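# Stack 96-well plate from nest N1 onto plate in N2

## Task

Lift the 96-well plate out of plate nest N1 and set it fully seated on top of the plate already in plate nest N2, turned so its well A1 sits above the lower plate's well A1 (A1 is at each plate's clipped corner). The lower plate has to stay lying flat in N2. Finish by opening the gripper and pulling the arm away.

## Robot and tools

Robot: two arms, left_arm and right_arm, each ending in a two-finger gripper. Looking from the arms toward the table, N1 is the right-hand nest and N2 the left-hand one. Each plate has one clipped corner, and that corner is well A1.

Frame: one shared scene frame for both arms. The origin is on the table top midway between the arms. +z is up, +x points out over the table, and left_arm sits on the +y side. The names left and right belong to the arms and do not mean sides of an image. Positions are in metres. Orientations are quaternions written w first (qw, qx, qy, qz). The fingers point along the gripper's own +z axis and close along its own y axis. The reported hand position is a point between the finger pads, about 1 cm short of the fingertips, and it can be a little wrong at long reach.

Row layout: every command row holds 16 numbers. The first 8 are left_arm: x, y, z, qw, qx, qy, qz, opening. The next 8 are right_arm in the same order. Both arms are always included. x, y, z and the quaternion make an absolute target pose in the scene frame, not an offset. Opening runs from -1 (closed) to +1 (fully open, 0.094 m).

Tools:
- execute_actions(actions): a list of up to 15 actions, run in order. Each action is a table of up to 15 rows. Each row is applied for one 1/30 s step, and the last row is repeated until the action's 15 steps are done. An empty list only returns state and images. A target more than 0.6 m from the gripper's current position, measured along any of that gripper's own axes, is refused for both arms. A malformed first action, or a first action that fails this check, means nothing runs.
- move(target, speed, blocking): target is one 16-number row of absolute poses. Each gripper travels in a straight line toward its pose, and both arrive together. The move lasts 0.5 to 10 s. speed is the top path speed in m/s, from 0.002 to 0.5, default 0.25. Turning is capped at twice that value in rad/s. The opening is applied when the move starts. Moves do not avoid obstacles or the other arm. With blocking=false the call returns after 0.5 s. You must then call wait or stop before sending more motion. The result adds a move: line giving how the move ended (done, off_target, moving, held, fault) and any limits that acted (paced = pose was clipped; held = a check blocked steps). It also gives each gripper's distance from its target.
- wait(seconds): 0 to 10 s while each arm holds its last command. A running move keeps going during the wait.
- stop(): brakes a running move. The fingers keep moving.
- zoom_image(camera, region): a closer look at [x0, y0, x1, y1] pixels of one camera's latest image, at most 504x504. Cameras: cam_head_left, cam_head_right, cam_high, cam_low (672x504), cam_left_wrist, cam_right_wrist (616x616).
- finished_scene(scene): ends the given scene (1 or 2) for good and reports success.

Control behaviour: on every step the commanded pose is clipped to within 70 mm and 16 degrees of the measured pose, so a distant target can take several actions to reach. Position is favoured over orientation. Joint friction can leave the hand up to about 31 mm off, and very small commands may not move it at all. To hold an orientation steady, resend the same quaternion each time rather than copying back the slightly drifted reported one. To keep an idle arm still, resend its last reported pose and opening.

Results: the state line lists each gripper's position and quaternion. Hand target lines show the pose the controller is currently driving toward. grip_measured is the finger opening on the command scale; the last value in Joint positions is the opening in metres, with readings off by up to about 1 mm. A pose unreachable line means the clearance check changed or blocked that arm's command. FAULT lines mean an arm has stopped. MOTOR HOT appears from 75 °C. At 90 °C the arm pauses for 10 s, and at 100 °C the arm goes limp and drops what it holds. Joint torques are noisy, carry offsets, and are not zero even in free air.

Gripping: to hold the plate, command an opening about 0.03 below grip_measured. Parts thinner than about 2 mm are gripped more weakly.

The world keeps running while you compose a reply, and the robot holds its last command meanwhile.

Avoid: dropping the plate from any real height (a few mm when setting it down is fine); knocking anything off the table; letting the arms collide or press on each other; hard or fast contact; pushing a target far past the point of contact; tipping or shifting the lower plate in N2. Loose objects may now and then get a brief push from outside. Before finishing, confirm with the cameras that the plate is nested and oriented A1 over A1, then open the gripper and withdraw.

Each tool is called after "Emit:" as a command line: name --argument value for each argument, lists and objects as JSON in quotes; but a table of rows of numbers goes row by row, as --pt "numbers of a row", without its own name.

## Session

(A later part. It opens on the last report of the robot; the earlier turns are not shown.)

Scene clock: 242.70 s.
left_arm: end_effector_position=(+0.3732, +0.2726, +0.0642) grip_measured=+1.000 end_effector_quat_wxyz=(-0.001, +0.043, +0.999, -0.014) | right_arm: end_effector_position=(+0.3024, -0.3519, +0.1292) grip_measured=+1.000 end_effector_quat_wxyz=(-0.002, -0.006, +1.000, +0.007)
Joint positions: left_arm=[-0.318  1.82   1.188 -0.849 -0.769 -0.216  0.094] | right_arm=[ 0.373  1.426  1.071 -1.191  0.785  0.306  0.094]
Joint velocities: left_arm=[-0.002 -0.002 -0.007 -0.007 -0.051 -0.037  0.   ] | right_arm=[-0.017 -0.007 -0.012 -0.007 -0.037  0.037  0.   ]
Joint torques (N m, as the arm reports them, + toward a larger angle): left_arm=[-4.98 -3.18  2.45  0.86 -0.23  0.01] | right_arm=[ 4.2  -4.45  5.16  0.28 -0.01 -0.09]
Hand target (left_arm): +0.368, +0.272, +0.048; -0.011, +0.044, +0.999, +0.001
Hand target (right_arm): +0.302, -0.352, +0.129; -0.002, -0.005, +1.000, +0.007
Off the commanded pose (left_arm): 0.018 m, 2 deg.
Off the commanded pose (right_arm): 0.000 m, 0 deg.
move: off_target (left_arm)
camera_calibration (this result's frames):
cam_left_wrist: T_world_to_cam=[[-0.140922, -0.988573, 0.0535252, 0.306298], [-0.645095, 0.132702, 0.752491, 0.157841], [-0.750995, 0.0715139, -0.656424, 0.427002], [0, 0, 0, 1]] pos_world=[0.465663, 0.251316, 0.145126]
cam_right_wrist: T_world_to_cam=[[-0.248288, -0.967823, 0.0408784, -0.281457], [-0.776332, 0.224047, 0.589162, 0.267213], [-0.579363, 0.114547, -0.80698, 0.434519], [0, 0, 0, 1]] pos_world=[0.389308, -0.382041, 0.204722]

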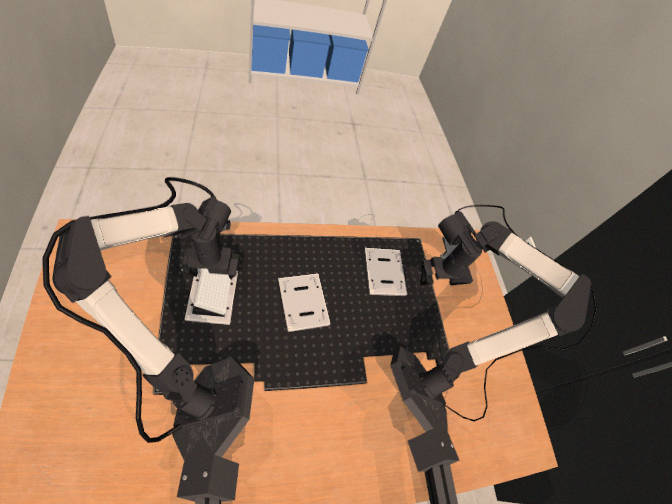

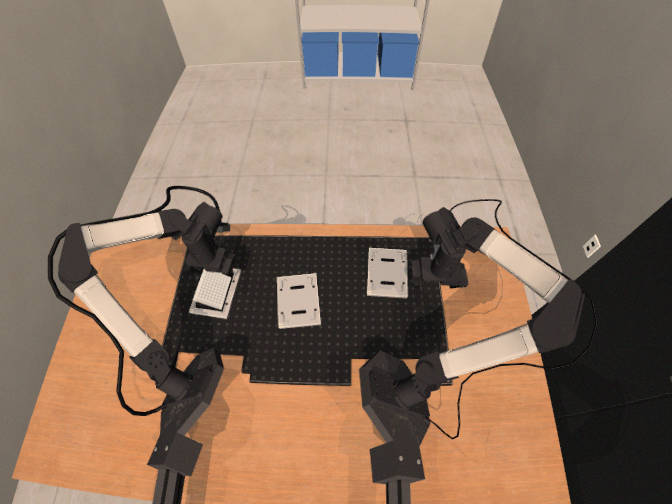

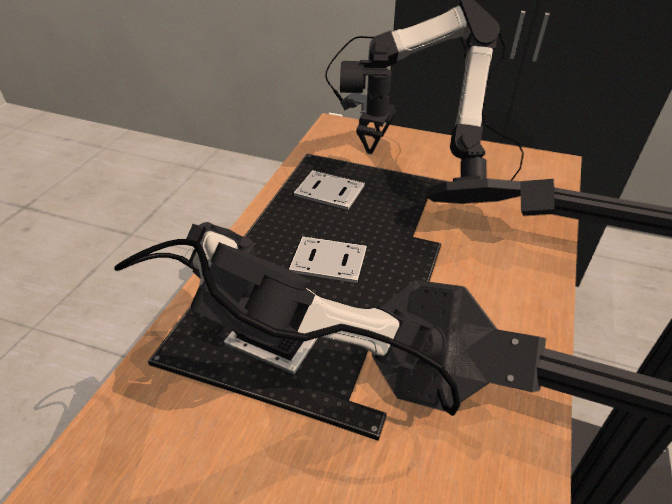

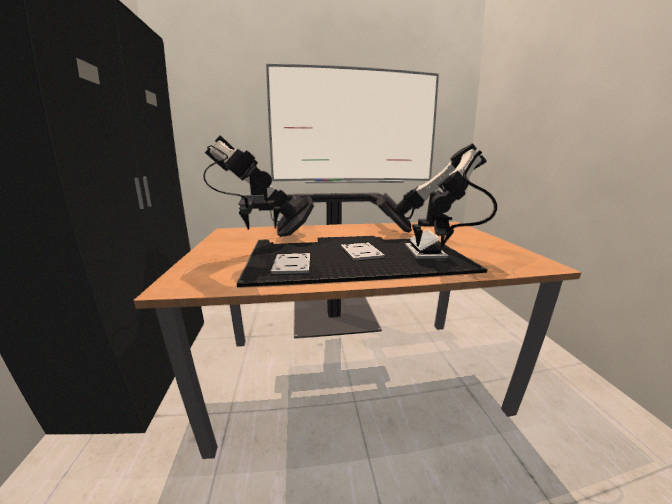

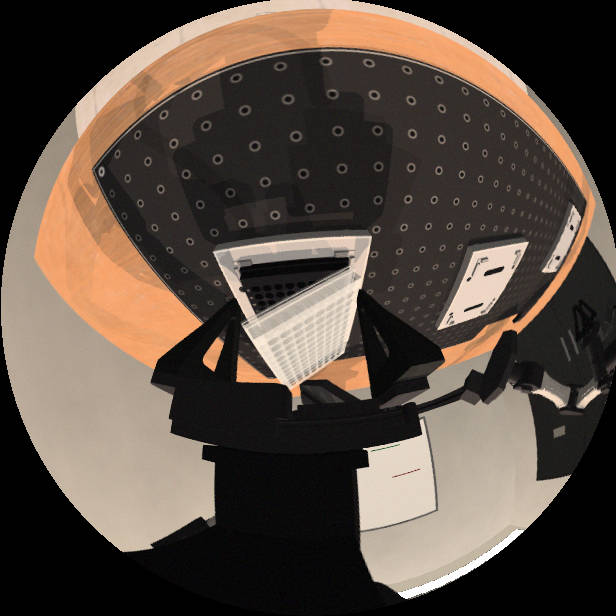

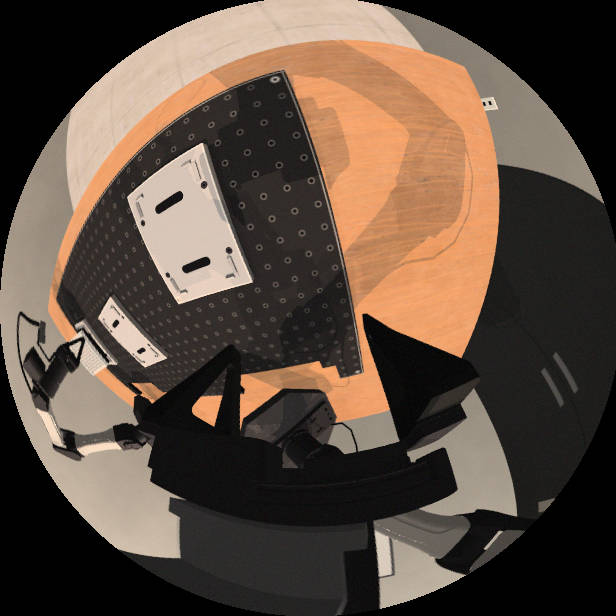

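Emit:
execute_actions --actions '[[[0.368,0.272,0.049,-0.011,0.044,0.999,0.001,1,0.3024,-0.3519,0.1292,-0.002,-0.005,1,0.007,1]],[[0.368,0.2725,0.050,-0.011,0.044,0.999,0.001,1,0.3024,-0.3519,0.1292,-0.002,-0.005,1,0.007,1]],[[0.368,0.273,0.051,-0.011,0.044,0.999,0.001,1,0.3024,-0.3519,0.1292,-0.002,-0.005,1,0.007,1]],[[0.368,0.2735,0.052,-0.011,0.044,0.999,0.001,1,0.3024,-0.3519,0.1292,-0.002,-0.005,1,0.007,1]],[[0.368,0.274,0.053,-0.011,0.044,0.999,0.001,1,0.3024,-0.3519,0.1292,-0.002,-0.005,1,0.007,1]],[[0.368,0.2745,0.054,-0.011,0.044,0.999,0.001,1,0.3024,-0.3519,0.1292,-0.002,-0.005,1,0.007,1]]]'

Emit:
zoom_image --camera "cam_low" --region '[395,210,465,265]'

Scene clock: 257.03 s.
left_arm: end_effector_position=(+0.3732, +0.2724, +0.0638) grip_measured=+1.000 end_effector_quat_wxyz=(-0.001, +0.042, +0.999, -0.016) | right_arm: end_effector_position=(+0.3024, -0.3519, +0.1292) grip_measured=+1.000 end_effector_quat_wxyz=(-0.002, -0.006, +1.000, +0.007)
Joint positions: left_arm=[-0.317  1.82   1.187 -0.847 -0.765 -0.214  0.094] | right_arm=[ 0.373  1.426  1.071 -1.191  0.785  0.306  0.094]
Joint velocities: left_arm=[-0.012 -0.012 -0.012 -0.007  0.007  0.051  0.   ] | right_arm=[ 0.012  0.002 -0.017 -0.007  0.051 -0.037  0.   ]
Joint torques (N m, as the arm reports them, + toward a larger angle): left_arm=[-5.88 -4.04  3.17  0.48 -0.29 -0.1 ] | right_arm=[ 4.19 -4.46  5.14  0.28 -0.01 -0.09]
Hand target (left_arm): +0.368, +0.275, +0.054; -0.011, +0.044, +0.999, +0.001
Hand target (right_arm): +0.302, -0.352, +0.129; -0.002, -0.005, +1.000, +0.007
Off the commanded pose (left_arm): 0.011 m, 2 deg.
Off the commanded pose (right_arm): 0.000 m, 0 deg.
camera_calibration (this result's frames):
cam_left_wrist: T_world_to_cam=[[-0.13989, -0.988538, 0.0567827, 0.305427], [-0.644504, 0.13444, 0.752689, 0.157466], [-0.751695, 0.0686967, -0.655923, 0.427753], [0, 0, 0, 1]] pos_world=[0.465753, 0.251372, 0.144707]
cam_right_wrist: T_world_to_cam=[[-0.248288, -0.967823, 0.0408784, -0.281457], [-0.776332, 0.224047, 0.589162, 0.267213], [-0.579363, 0.114547, -0.80698, 0.434519], [0, 0, 0, 1]] pos_world=[0.389308, -0.382041, 0.204722]

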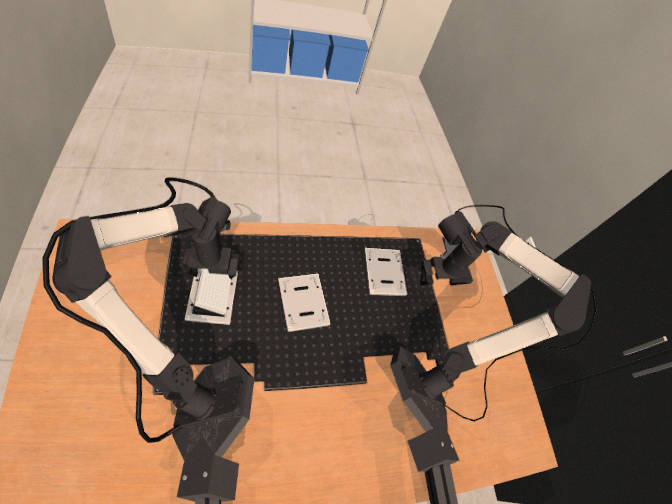

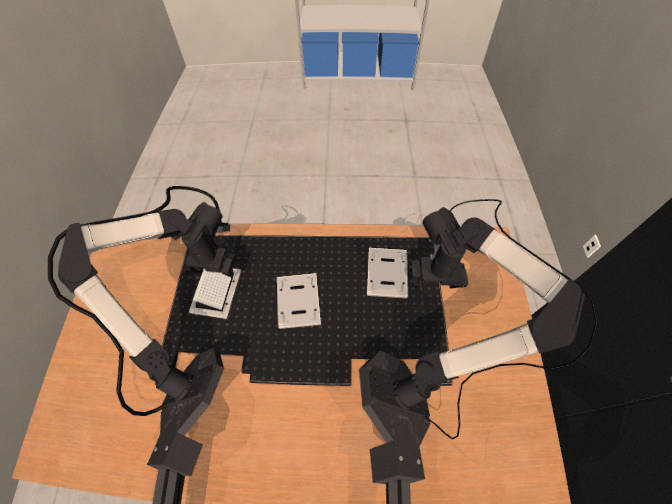

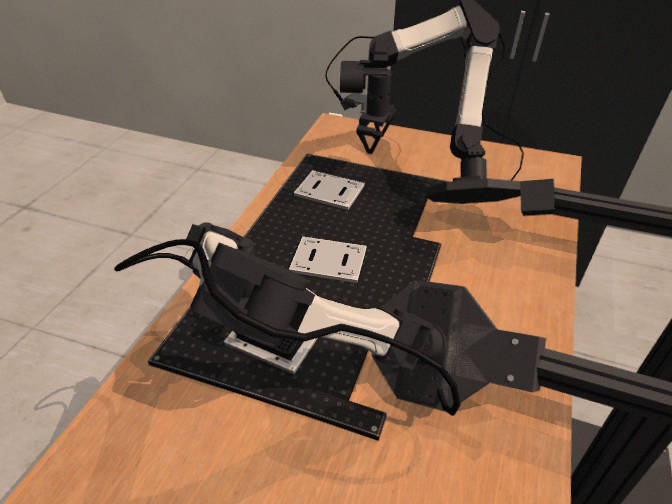

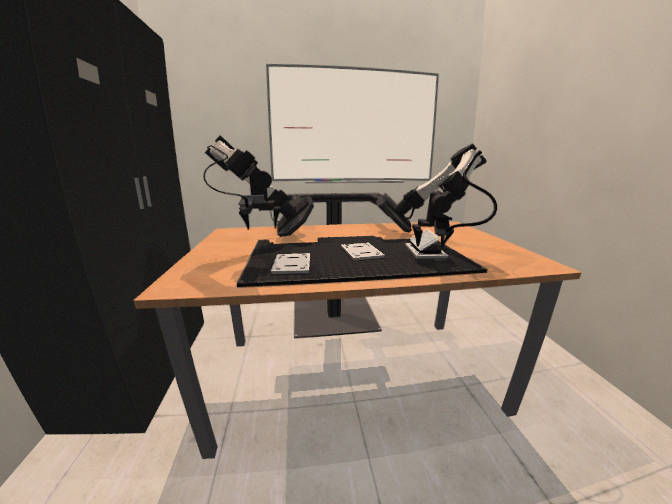

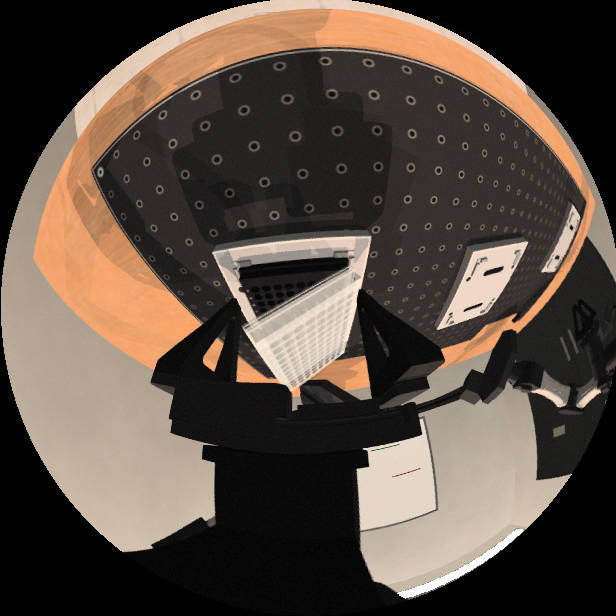

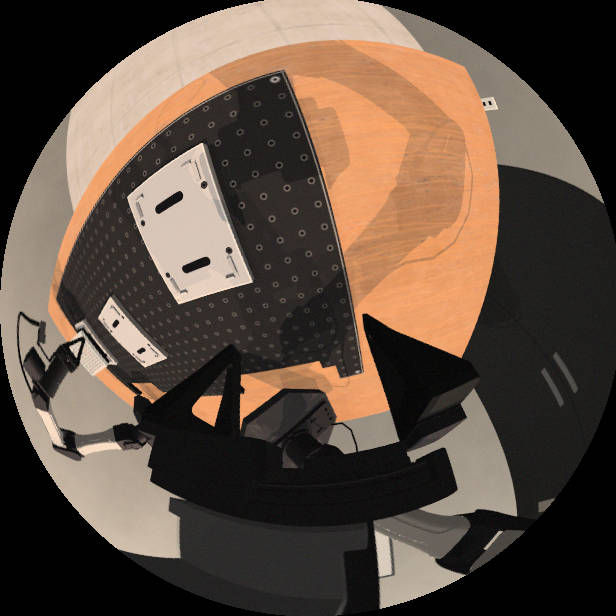

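Region (395, 210, 465, 265) of cam_low's 672x504 image, scaled by 7.200, with more detail than that image has; it fills the top 396 rows of this view, and the rest is white.

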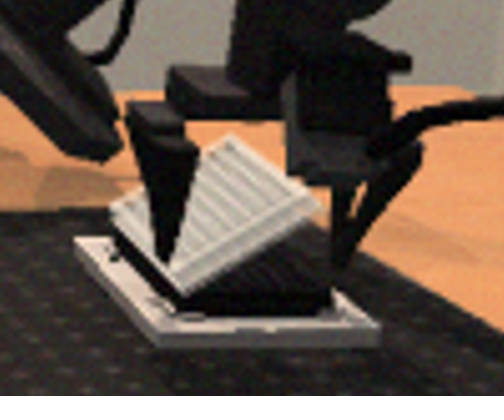

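Emit:
execute_actions --actions '[[[0.368,0.2745,0.054,-0.011,0.044,0.999,0.001,0.99,0.3024,-0.3519,0.1292,-0.002,-0.005,1,0.007,1]],[[0.368,0.2745,0.054,-0.011,0.044,0.999,0.001,0.98,0.3024,-0.3519,0.1292,-0.002,-0.005,1,0.007,1]],[[0.368,0.2745,0.054,-0.011,0.044,0.999,0.001,0.97,0.3024,-0.3519,0.1292,-0.002,-0.005,1,0.007,1]],[[0.368,0.2745,0.054,-0.011,0.044,0.999,0.001,0.96,0.3024,-0.3519,0.1292,-0.002,-0.005,1,0.007,1]],[[0.368,0.2745,0.054,-0.011,0.044,0.999,0.001,0.95,0.3024,-0.3519,0.1292,-0.002,-0.005,1,0.007,1]],[[0.368,0.2745,0.054,-0.011,0.044,0.999,0.001,0.94,0.3024,-0.3519,0.1292,-0.002,-0.005,1,0.007,1]]]'

Emit:
zoom_image --camera "cam_left_wrist" --region '[190,210,410,400]'

Scene clock: 267.90 s.
left_arm: end_effector_position=(+0.3730, +0.2717, +0.0639) grip_measured=+0.943 end_effector_quat_wxyz=(-0.002, +0.042, +0.999, -0.018) | right_arm: end_effector_position=(+0.3024, -0.3519, +0.1292) grip_measured=+1.000 end_effector_quat_wxyz=(-0.002, -0.006, +1.000, +0.007)
Joint positions: left_arm=[-0.317  1.82   1.187 -0.847 -0.761 -0.214  0.091] | right_arm=[ 0.373  1.426  1.071 -1.191  0.785  0.306  0.094]
Joint velocities: left_arm=[-0.002 -0.007  0.007  0.037 -0.022  0.007 -0.   ] | right_arm=[ 0.002  0.012 -0.007 -0.022 -0.066 -0.022  0.   ]
Joint torques (N m, as the arm reports them, + toward a larger angle): left_arm=[-5.83 -4.03  3.21  0.48 -0.32 -0.11] | right_arm=[ 4.19 -4.46  5.15  0.28  0.   -0.1 ]
Hand target (left_arm): +0.368, +0.274, +0.054; -0.011, +0.044, +0.999, +0.001
Hand target (right_arm): +0.302, -0.352, +0.129; -0.002, -0.005, +1.000, +0.007
Off the commanded pose (left_arm): 0.011 m, 2 deg.
Off the commanded pose (right_arm): 0.000 m, 0 deg.
camera_calibration (this result's frames):
cam_left_wrist: T_world_to_cam=[[-0.139841, -0.988298, 0.0609195, 0.304368], [-0.643572, 0.137475, 0.752938, 0.156215], [-0.752503, 0.0660853, -0.655265, 0.428625], [0, 0, 0, 1]] pos_world=[0.46564, 0.251005, 0.144701]
cam_right_wrist: T_world_to_cam=[[-0.248288, -0.967823, 0.0408784, -0.281457], [-0.776332, 0.224047, 0.589162, 0.267213], [-0.579363, 0.114547, -0.80698, 0.434519], [0, 0, 0, 1]] pos_world=[0.389308, -0.382041, 0.204722]

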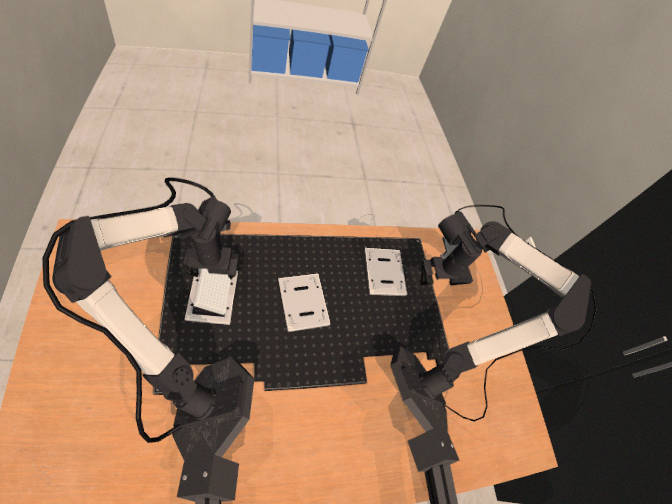

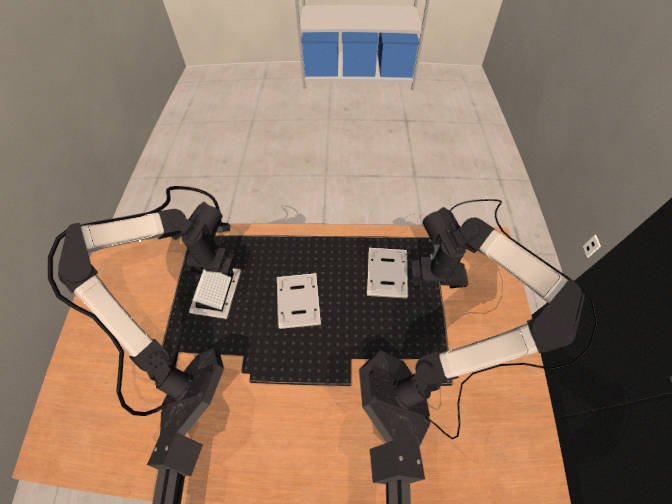

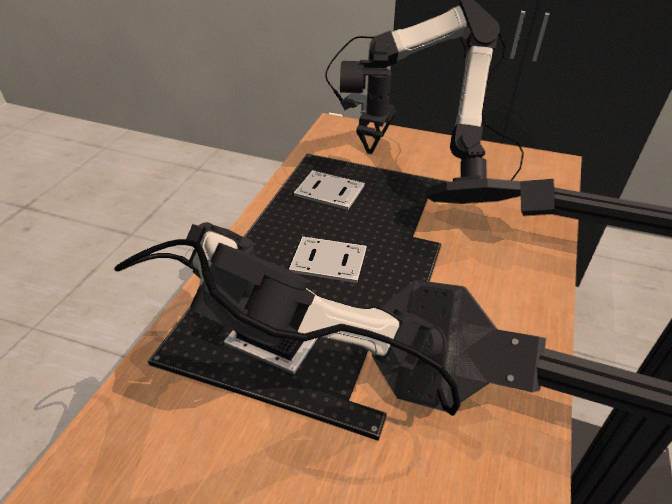

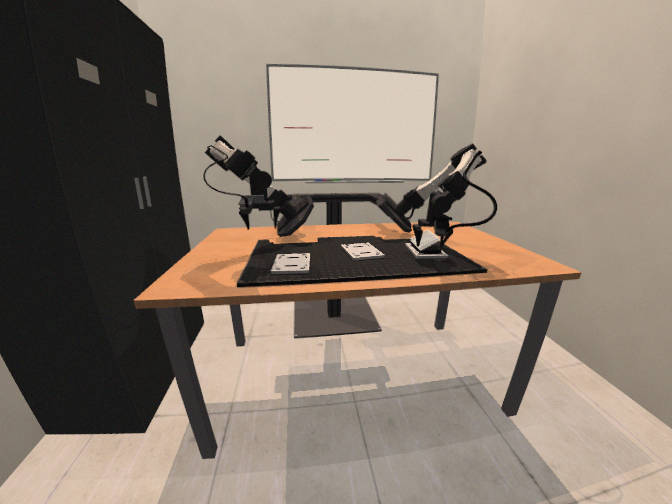

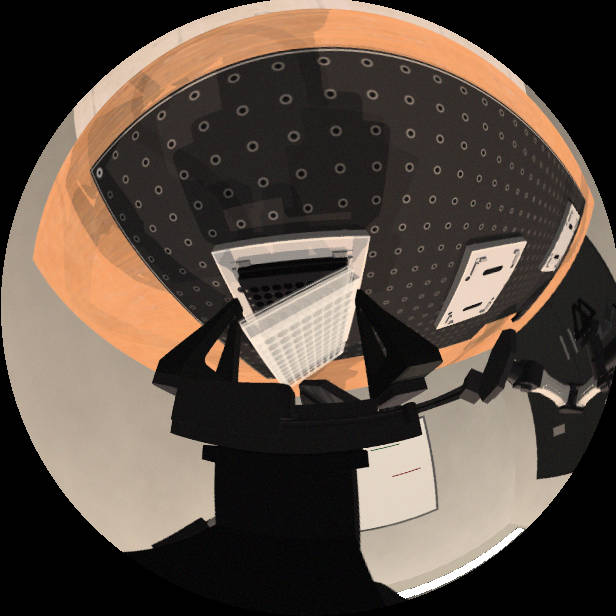

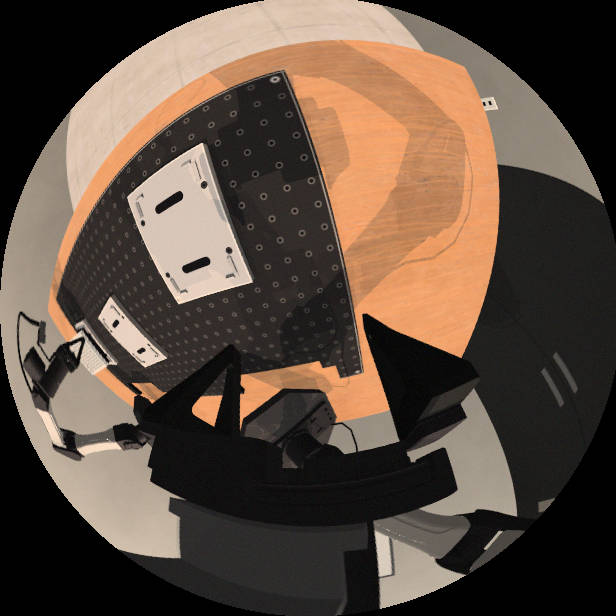

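Region (190, 210, 410, 400) of cam_left_wrist's 616x616 image, scaled by 2.291, with more detail than that image has; it fills the top 435 rows of this view, and the rest is white.

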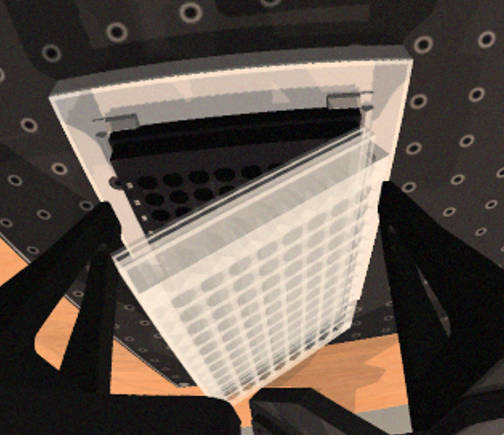

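Emit:
execute_actions --actions '[[[0.368,0.272,0.054,-0.011,0.044,0.999,-0.006,0.925,0.3024,-0.3519,0.1292,-0.002,-0.005,1,0.007,1]],[[0.368,0.272,0.054,-0.011,0.044,0.999,-0.006,0.91,0.3024,-0.3519,0.1292,-0.002,-0.005,1,0.007,1]],[[0.368,0.272,0.054,-0.011,0.044,0.999,-0.006,0.895,0.3024,-0.3519,0.1292,-0.002,-0.005,1,0.007,1]],[[0.368,0.272,0.054,-0.011,0.044,0.999,-0.006,0.88,0.3024,-0.3519,0.1292,-0.002,-0.005,1,0.007,1]],[[0.368,0.272,0.054,-0.011,0.044,0.999,-0.006,0.865,0.3024,-0.3519,0.1292,-0.002,-0.005,1,0.007,1]],[[0.368,0.272,0.054,-0.011,0.044,0.999,-0.006,0.85,0.3024,-0.3519,0.1292,-0.002,-0.005,1,0.007,1]]]'

Emit:
zoom_image --camera "cam_low" --region '[395,210,465,265]'

Scene clock: 277.20 s.
left_arm: end_effector_position=(+0.3725, +0.2703, +0.0639) grip_measured=+0.853 end_effector_quat_wxyz=(-0.003, +0.042, +0.999, -0.022) | right_arm: end_effector_position=(+0.3024, -0.3519, +0.1292) grip_measured=+1.000 end_effector_quat_wxyz=(-0.002, -0.006, +1.000, +0.007)
Joint positions: left_arm=[-0.317  1.82   1.187 -0.847 -0.753 -0.214  0.087] | right_arm=[ 0.373  1.426  1.071 -1.191  0.785  0.306  0.094]
Joint velocities: left_arm=[-0.012 -0.012 -0.022  0.051 -0.007  0.007  0.001] | right_arm=[-0.012 -0.002  0.002  0.066 -0.051 -0.022  0.   ]
Joint torques (N m, as the arm reports them, + toward a larger angle): left_arm=[-5.85 -4.12  3.12  0.55 -0.26 -0.07] | right_arm=[ 4.19 -4.46  5.15  0.28  0.   -0.1 ]
Hand target (left_arm): +0.368, +0.272, +0.054; -0.011, +0.044, +0.999, -0.006
Hand target (right_arm): +0.302, -0.352, +0.129; -0.002, -0.005, +1.000, +0.007
Off the commanded pose (left_arm): 0.011 m, 2 deg.
Off the commanded pose (right_arm): 0.000 m, 0 deg.
camera_calibration (this result's frames):
cam_left_wrist: T_world_to_cam=[[-0.139727, -0.98777, 0.0691896, 0.30223], [-0.641706, 0.143547, 0.753398, 0.153722], [-0.754115, 0.0608706, -0.653915, 0.430359], [0, 0, 0, 1]] pos_world=[0.465414, 0.250271, 0.144693]
cam_right_wrist: T_world_to_cam=[[-0.248288, -0.967823, 0.0408784, -0.281457], [-0.776332, 0.224047, 0.589162, 0.267213], [-0.579363, 0.114547, -0.80698, 0.434519], [0, 0, 0, 1]] pos_world=[0.389308, -0.382041, 0.204722]

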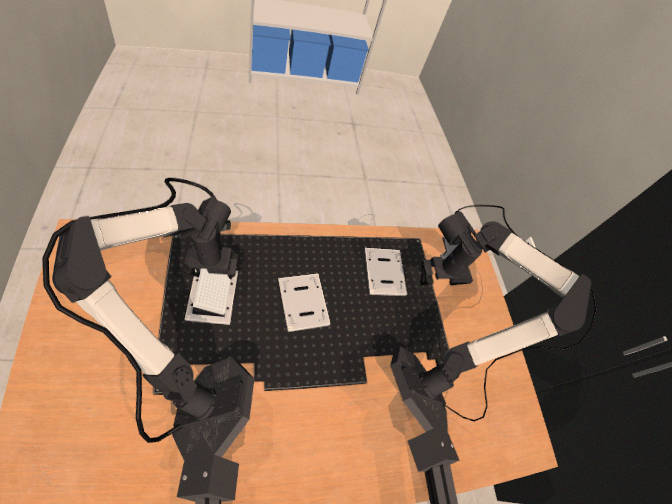

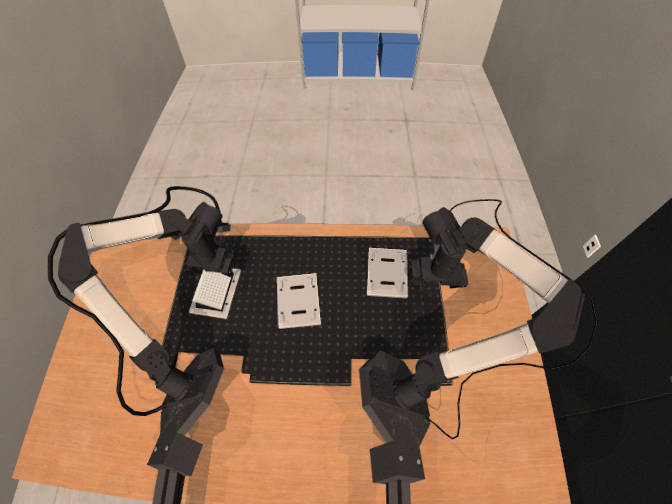

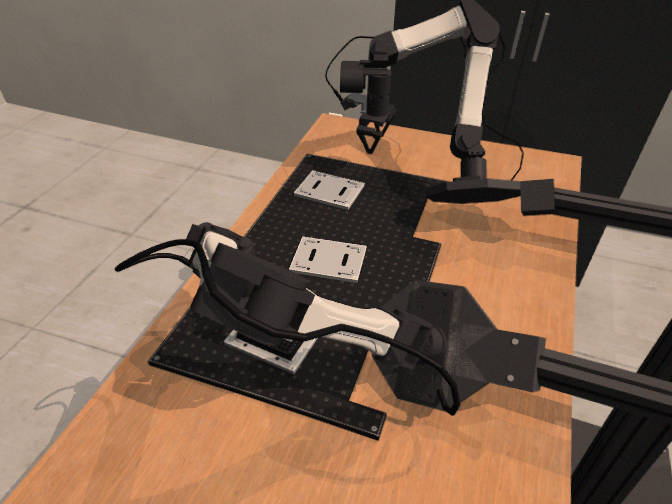

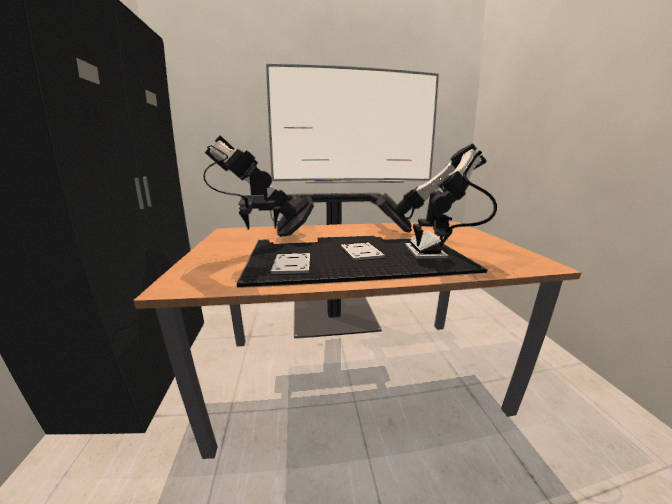

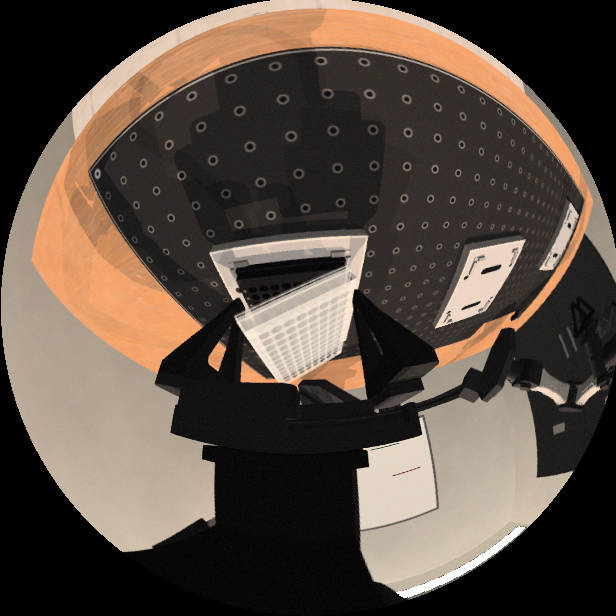

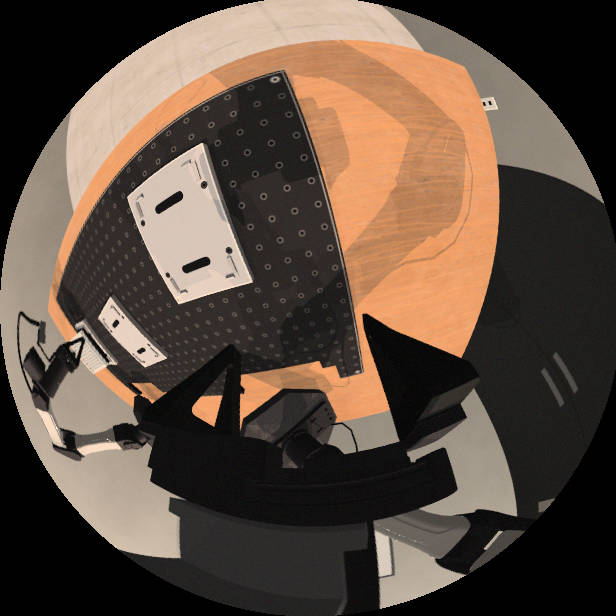

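Region (395, 210, 465, 265) of cam_low's 672x504 image, scaled by 7.200, with more detail than that image has; it fills the top 396 rows of this view, and the rest is white.

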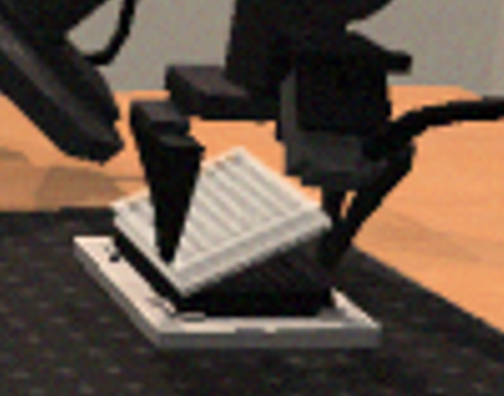

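Emit:
execute_actions --actions '[[[0.368,0.272,0.054,-0.011,0.044,0.999,-0.006,0.835,0.3024,-0.3519,0.1292,-0.002,-0.005,1,0.007,1]],[[0.368,0.272,0.054,-0.011,0.044,0.999,-0.006,0.82,0.3024,-0.3519,0.1292,-0.002,-0.005,1,0.007,1]],[[0.370,0.271,0.059,-0.007,0.043,0.999,-0.014,0.82,0.3024,-0.3519,0.1292,-0.002,-0.005,1,0.007,1]],[[0.3724,0.270,0.0639,-0.003,0.042,0.999,-0.023,0.82,0.3024,-0.3519,0.1292,-0.002,-0.005,1,0.007,1]],[[0.3724,0.269,0.065,-0.003,0.042,0.999,-0.024,0.82,0.3024,-0.3519,0.1292,-0.002,-0.005,1,0.007,1]],[[0.3724,0.268,0.066,-0.003,0.042,0.999,-0.024,0.82,0.3024,-0.3519,0.1292,-0.002,-0.005,1,0.007,1]]]'

Emit:
zoom_image --camera "cam_low" --region '[395,210,465,265]'

Scene clock: 286.83 s.
left_arm: end_effector_position=(+0.3724, +0.2684, +0.0648) grip_measured=+0.823 end_effector_quat_wxyz=(-0.003, +0.043, +0.999, -0.025) | right_arm: end_effector_position=(+0.3024, -0.3519, +0.1292) grip_measured=+1.000 end_effector_quat_wxyz=(-0.002, -0.006, +1.000, +0.007)
Joint positions: left_arm=[-0.32   1.82   1.187 -0.847 -0.747 -0.215  0.086] | right_arm=[ 0.373  1.426  1.071 -1.191  0.785  0.306  0.094]
Joint velocities: left_arm=[-0.017 -0.027 -0.017  0.051 -0.022  0.037  0.   ] | right_arm=[-0.002 -0.002 -0.007  0.037 -0.051 -0.022  0.   ]
Joint torques (N m, as the arm reports them, + toward a larger angle): left_arm=[-7.35 -5.27  4.58  0.29 -0.03 -0.13] | right_arm=[ 4.19 -4.45  5.16  0.28  0.   -0.09]
Hand target (left_arm): +0.372, +0.268, +0.066; -0.003, +0.042, +0.999, -0.024
Hand target (right_arm): +0.302, -0.352, +0.129; -0.002, -0.005, +1.000, +0.007
Off the commanded pose (left_arm): 0.001 m, 0 deg.
Off the commanded pose (right_arm): 0.000 m, 0 deg.
camera_calibration (this result's frames):
cam_left_wrist: T_world_to_cam=[[-0.14179, -0.987013, 0.0754998, 0.300477], [-0.641813, 0.149731, 0.752102, 0.151709], [-0.753639, 0.0581838, -0.654708, 0.431503], [0, 0, 0, 1]] pos_world=[0.465171, 0.248753, 0.145722]
cam_right_wrist: T_world_to_cam=[[-0.248288, -0.967823, 0.0408784, -0.281457], [-0.776332, 0.224047, 0.589162, 0.267213], [-0.579363, 0.114547, -0.80698, 0.434519], [0, 0, 0, 1]] pos_world=[0.389308, -0.382041, 0.204722]

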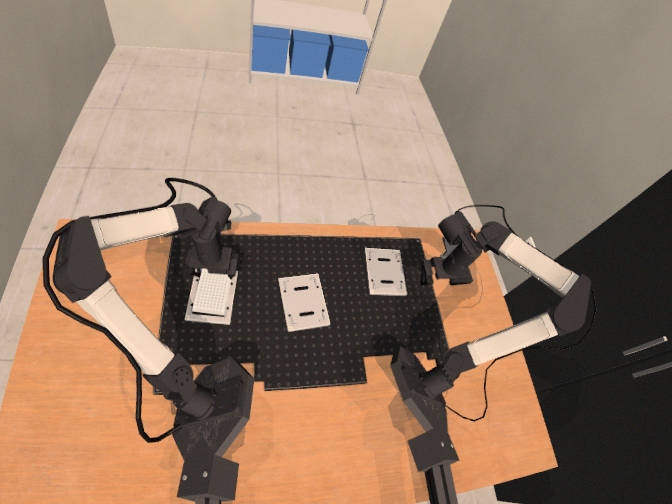

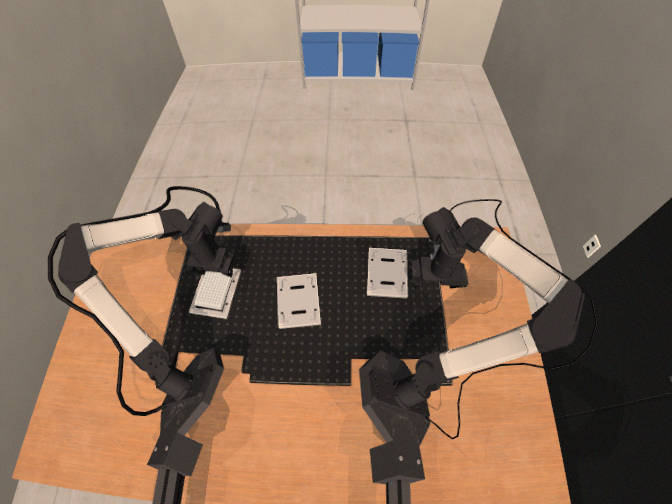

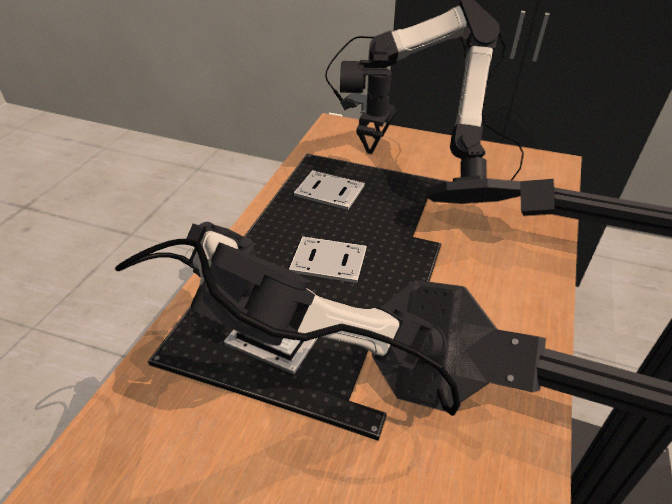

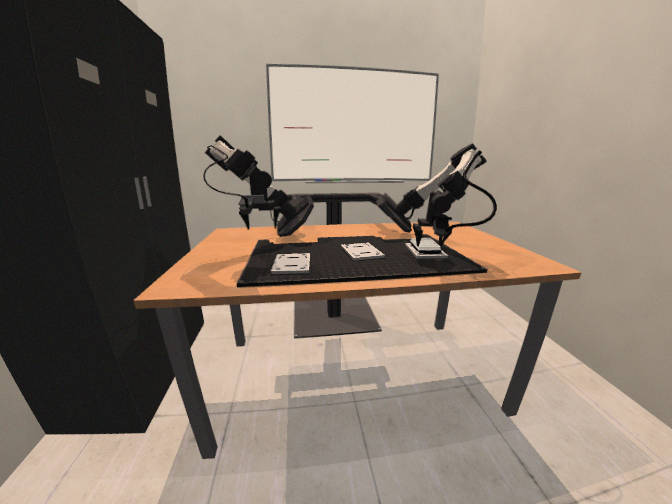

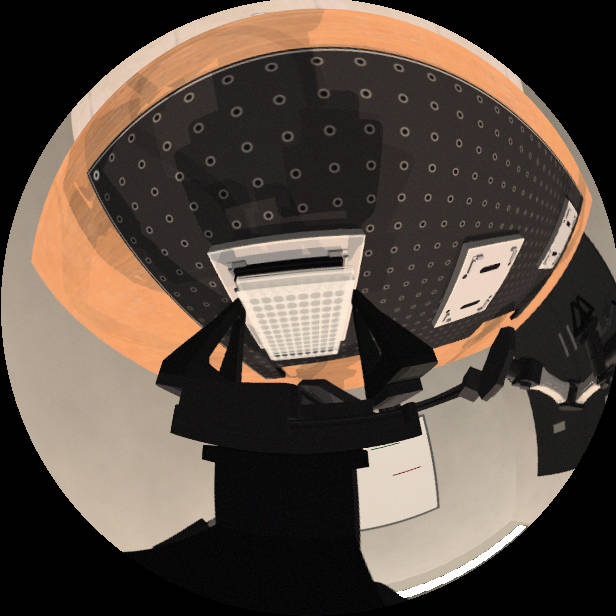

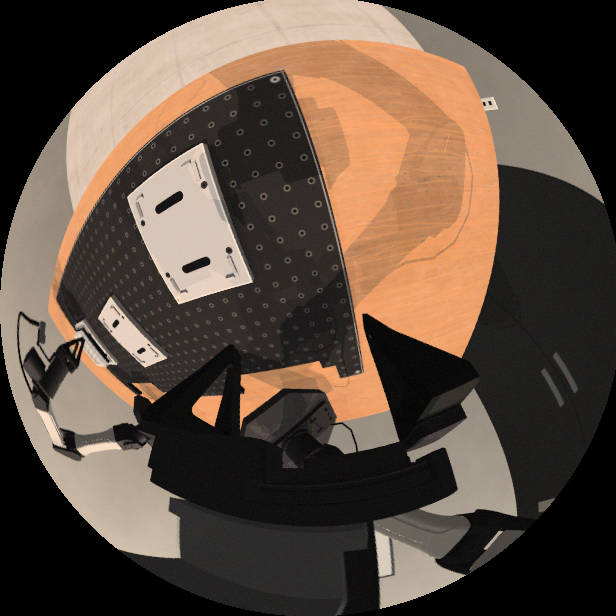

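Region (395, 210, 465, 265) of cam_low's 672x504 image, scaled by 7.200, with more detail than that image has; it fills the top 396 rows of this view, and the rest is white.

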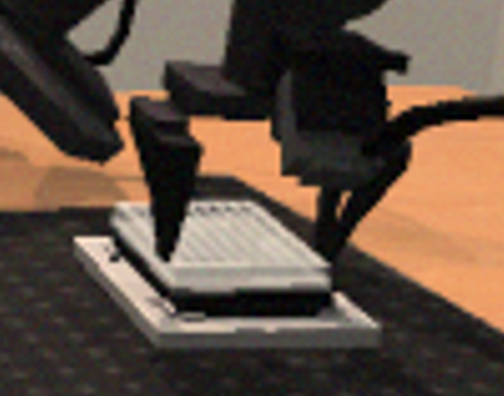

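Emit:
execute_actions --actions '[[[0.3724,0.268,0.066,-0.003,0.042,0.999,-0.024,1,0.3024,-0.3519,0.1292,-0.002,-0.005,1,0.007,1]],[[0.370,0.264,0.059,-0.008,0.046,0.999,-0.022,1,0.3024,-0.3519,0.1292,-0.002,-0.005,1,0.007,1]],[[0.368,0.262,0.054,-0.012,0.05,0.999,-0.02,1,0.3024,-0.3519,0.1292,-0.002,-0.005,1,0.007,1]],[[0.367,0.261,0.051,-0.014,0.052,0.999,-0.02,1,0.3024,-0.3519,0.1292,-0.002,-0.005,1,0.007,1]]]'

Emit:
zoom_image --camera "cam_left_wrist" --region '[190,210,410,400]'

Scene clock: 295.13 s.
left_arm: end_effector_position=(+0.3722, +0.2645, +0.0610) grip_measured=+1.000 end_effector_quat_wxyz=(-0.005, +0.045, +0.999, -0.025) | right_arm: end_effector_position=(+0.3024, -0.3519, +0.1292) grip_measured=+1.000 end_effector_quat_wxyz=(-0.002, -0.006, +1.000, +0.007)
Joint positions: left_arm=[-0.32   1.837  1.187 -0.836 -0.747 -0.215  0.094] | right_arm=[ 0.373  1.426  1.071 -1.191  0.785  0.306  0.094]
Joint velocities: left_arm=[ 0.012 -0.002 -0.007  0.007 -0.007  0.037  0.   ] | right_arm=[-0.002 -0.002  0.002 -0.066 -0.051 -0.022  0.   ]
Joint torques (N m, as the arm reports them, + toward a larger angle): left_arm=[-6.19 -3.93  3.07  0.6  -0.06  0.03] | right_arm=[ 4.19 -4.46  5.14  0.28  0.   -0.09]
Hand target (left_arm): +0.367, +0.261, +0.051; -0.014, +0.052, +0.998, -0.020
Hand target (right_arm): +0.302, -0.352, +0.129; -0.002, -0.005, +1.000, +0.007
Off the commanded pose (left_arm): 0.012 m, 1 deg.
Off the commanded pose (right_arm): 0.000 m, 0 deg.
camera_calibration (this result's frames):
cam_left_wrist: T_world_to_cam=[[-0.145416, -0.986539, 0.0748016, 0.298088], [-0.638138, 0.151301, 0.754909, 0.153057], [-0.756065, 0.0620424, -0.651549, 0.428855], [0, 0, 0, 1]] pos_world=[0.465261, 0.244311, 0.141578]
cam_right_wrist: T_world_to_cam=[[-0.248288, -0.967823, 0.0408784, -0.281457], [-0.776332, 0.224047, 0.589162, 0.267213], [-0.579363, 0.114547, -0.80698, 0.434519], [0, 0, 0, 1]] pos_world=[0.389308, -0.382041, 0.204722]

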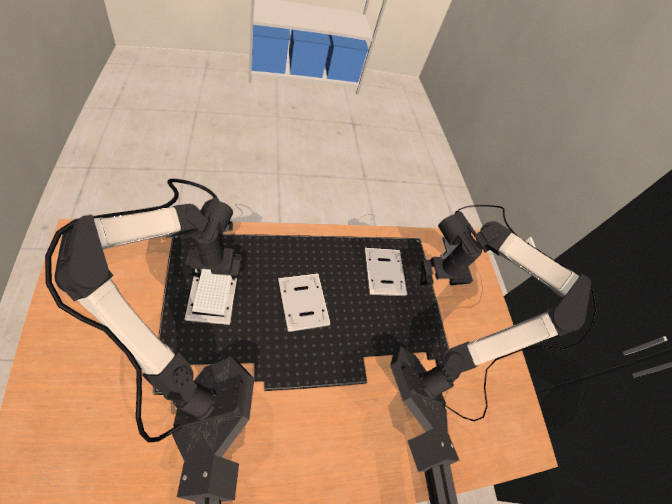

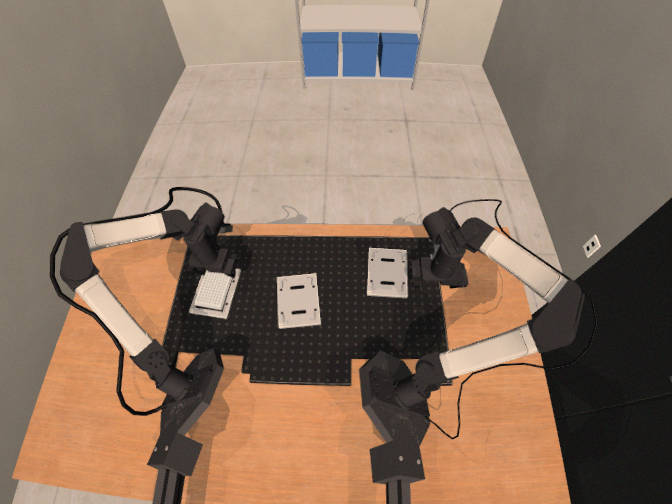

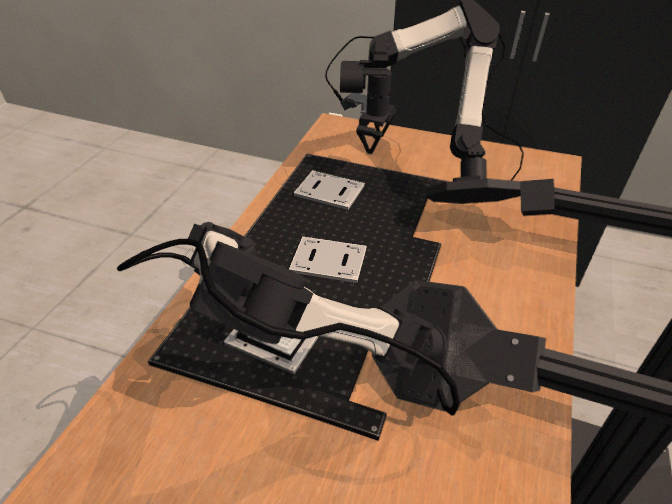

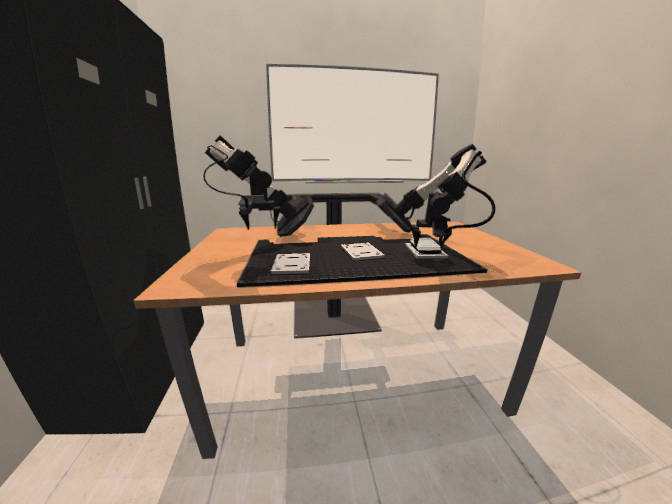

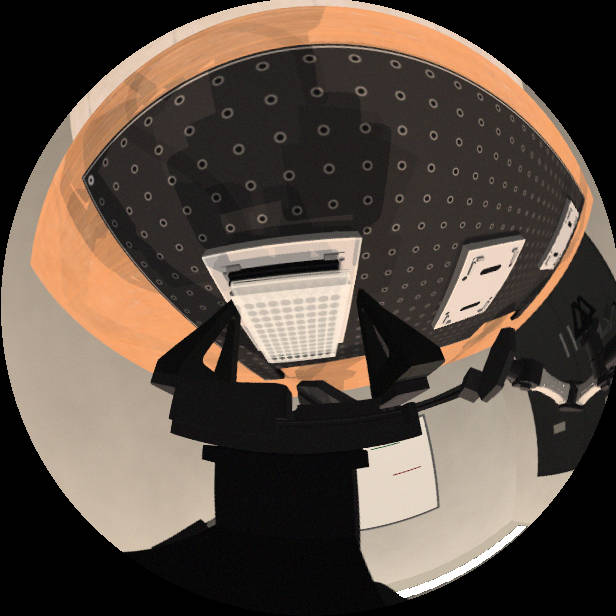

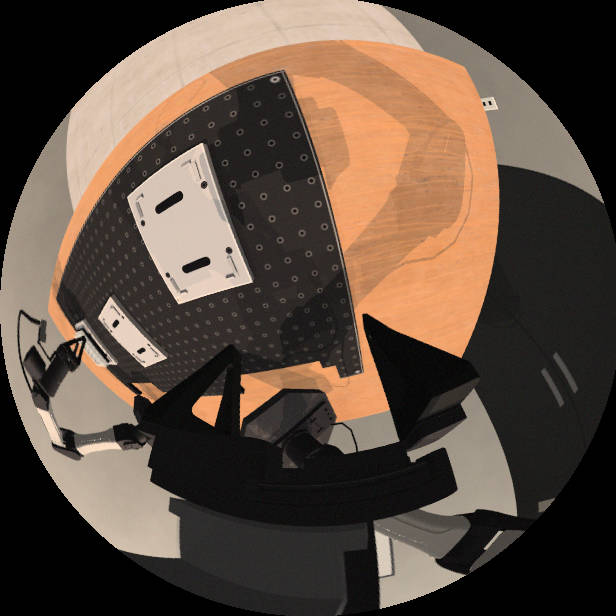

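Region (190, 210, 410, 400) of cam_left_wrist's 616x616 image, scaled by 2.291, with more detail than that image has; it fills the top 435 rows of this view, and the rest is white.

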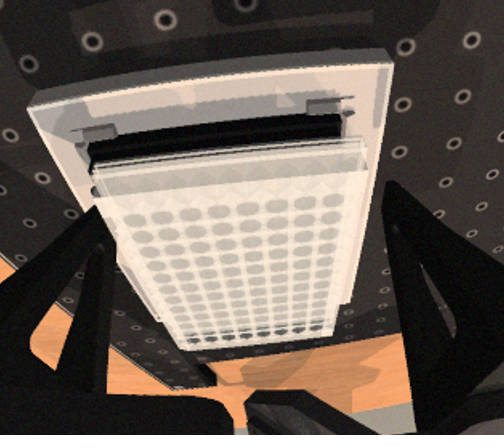

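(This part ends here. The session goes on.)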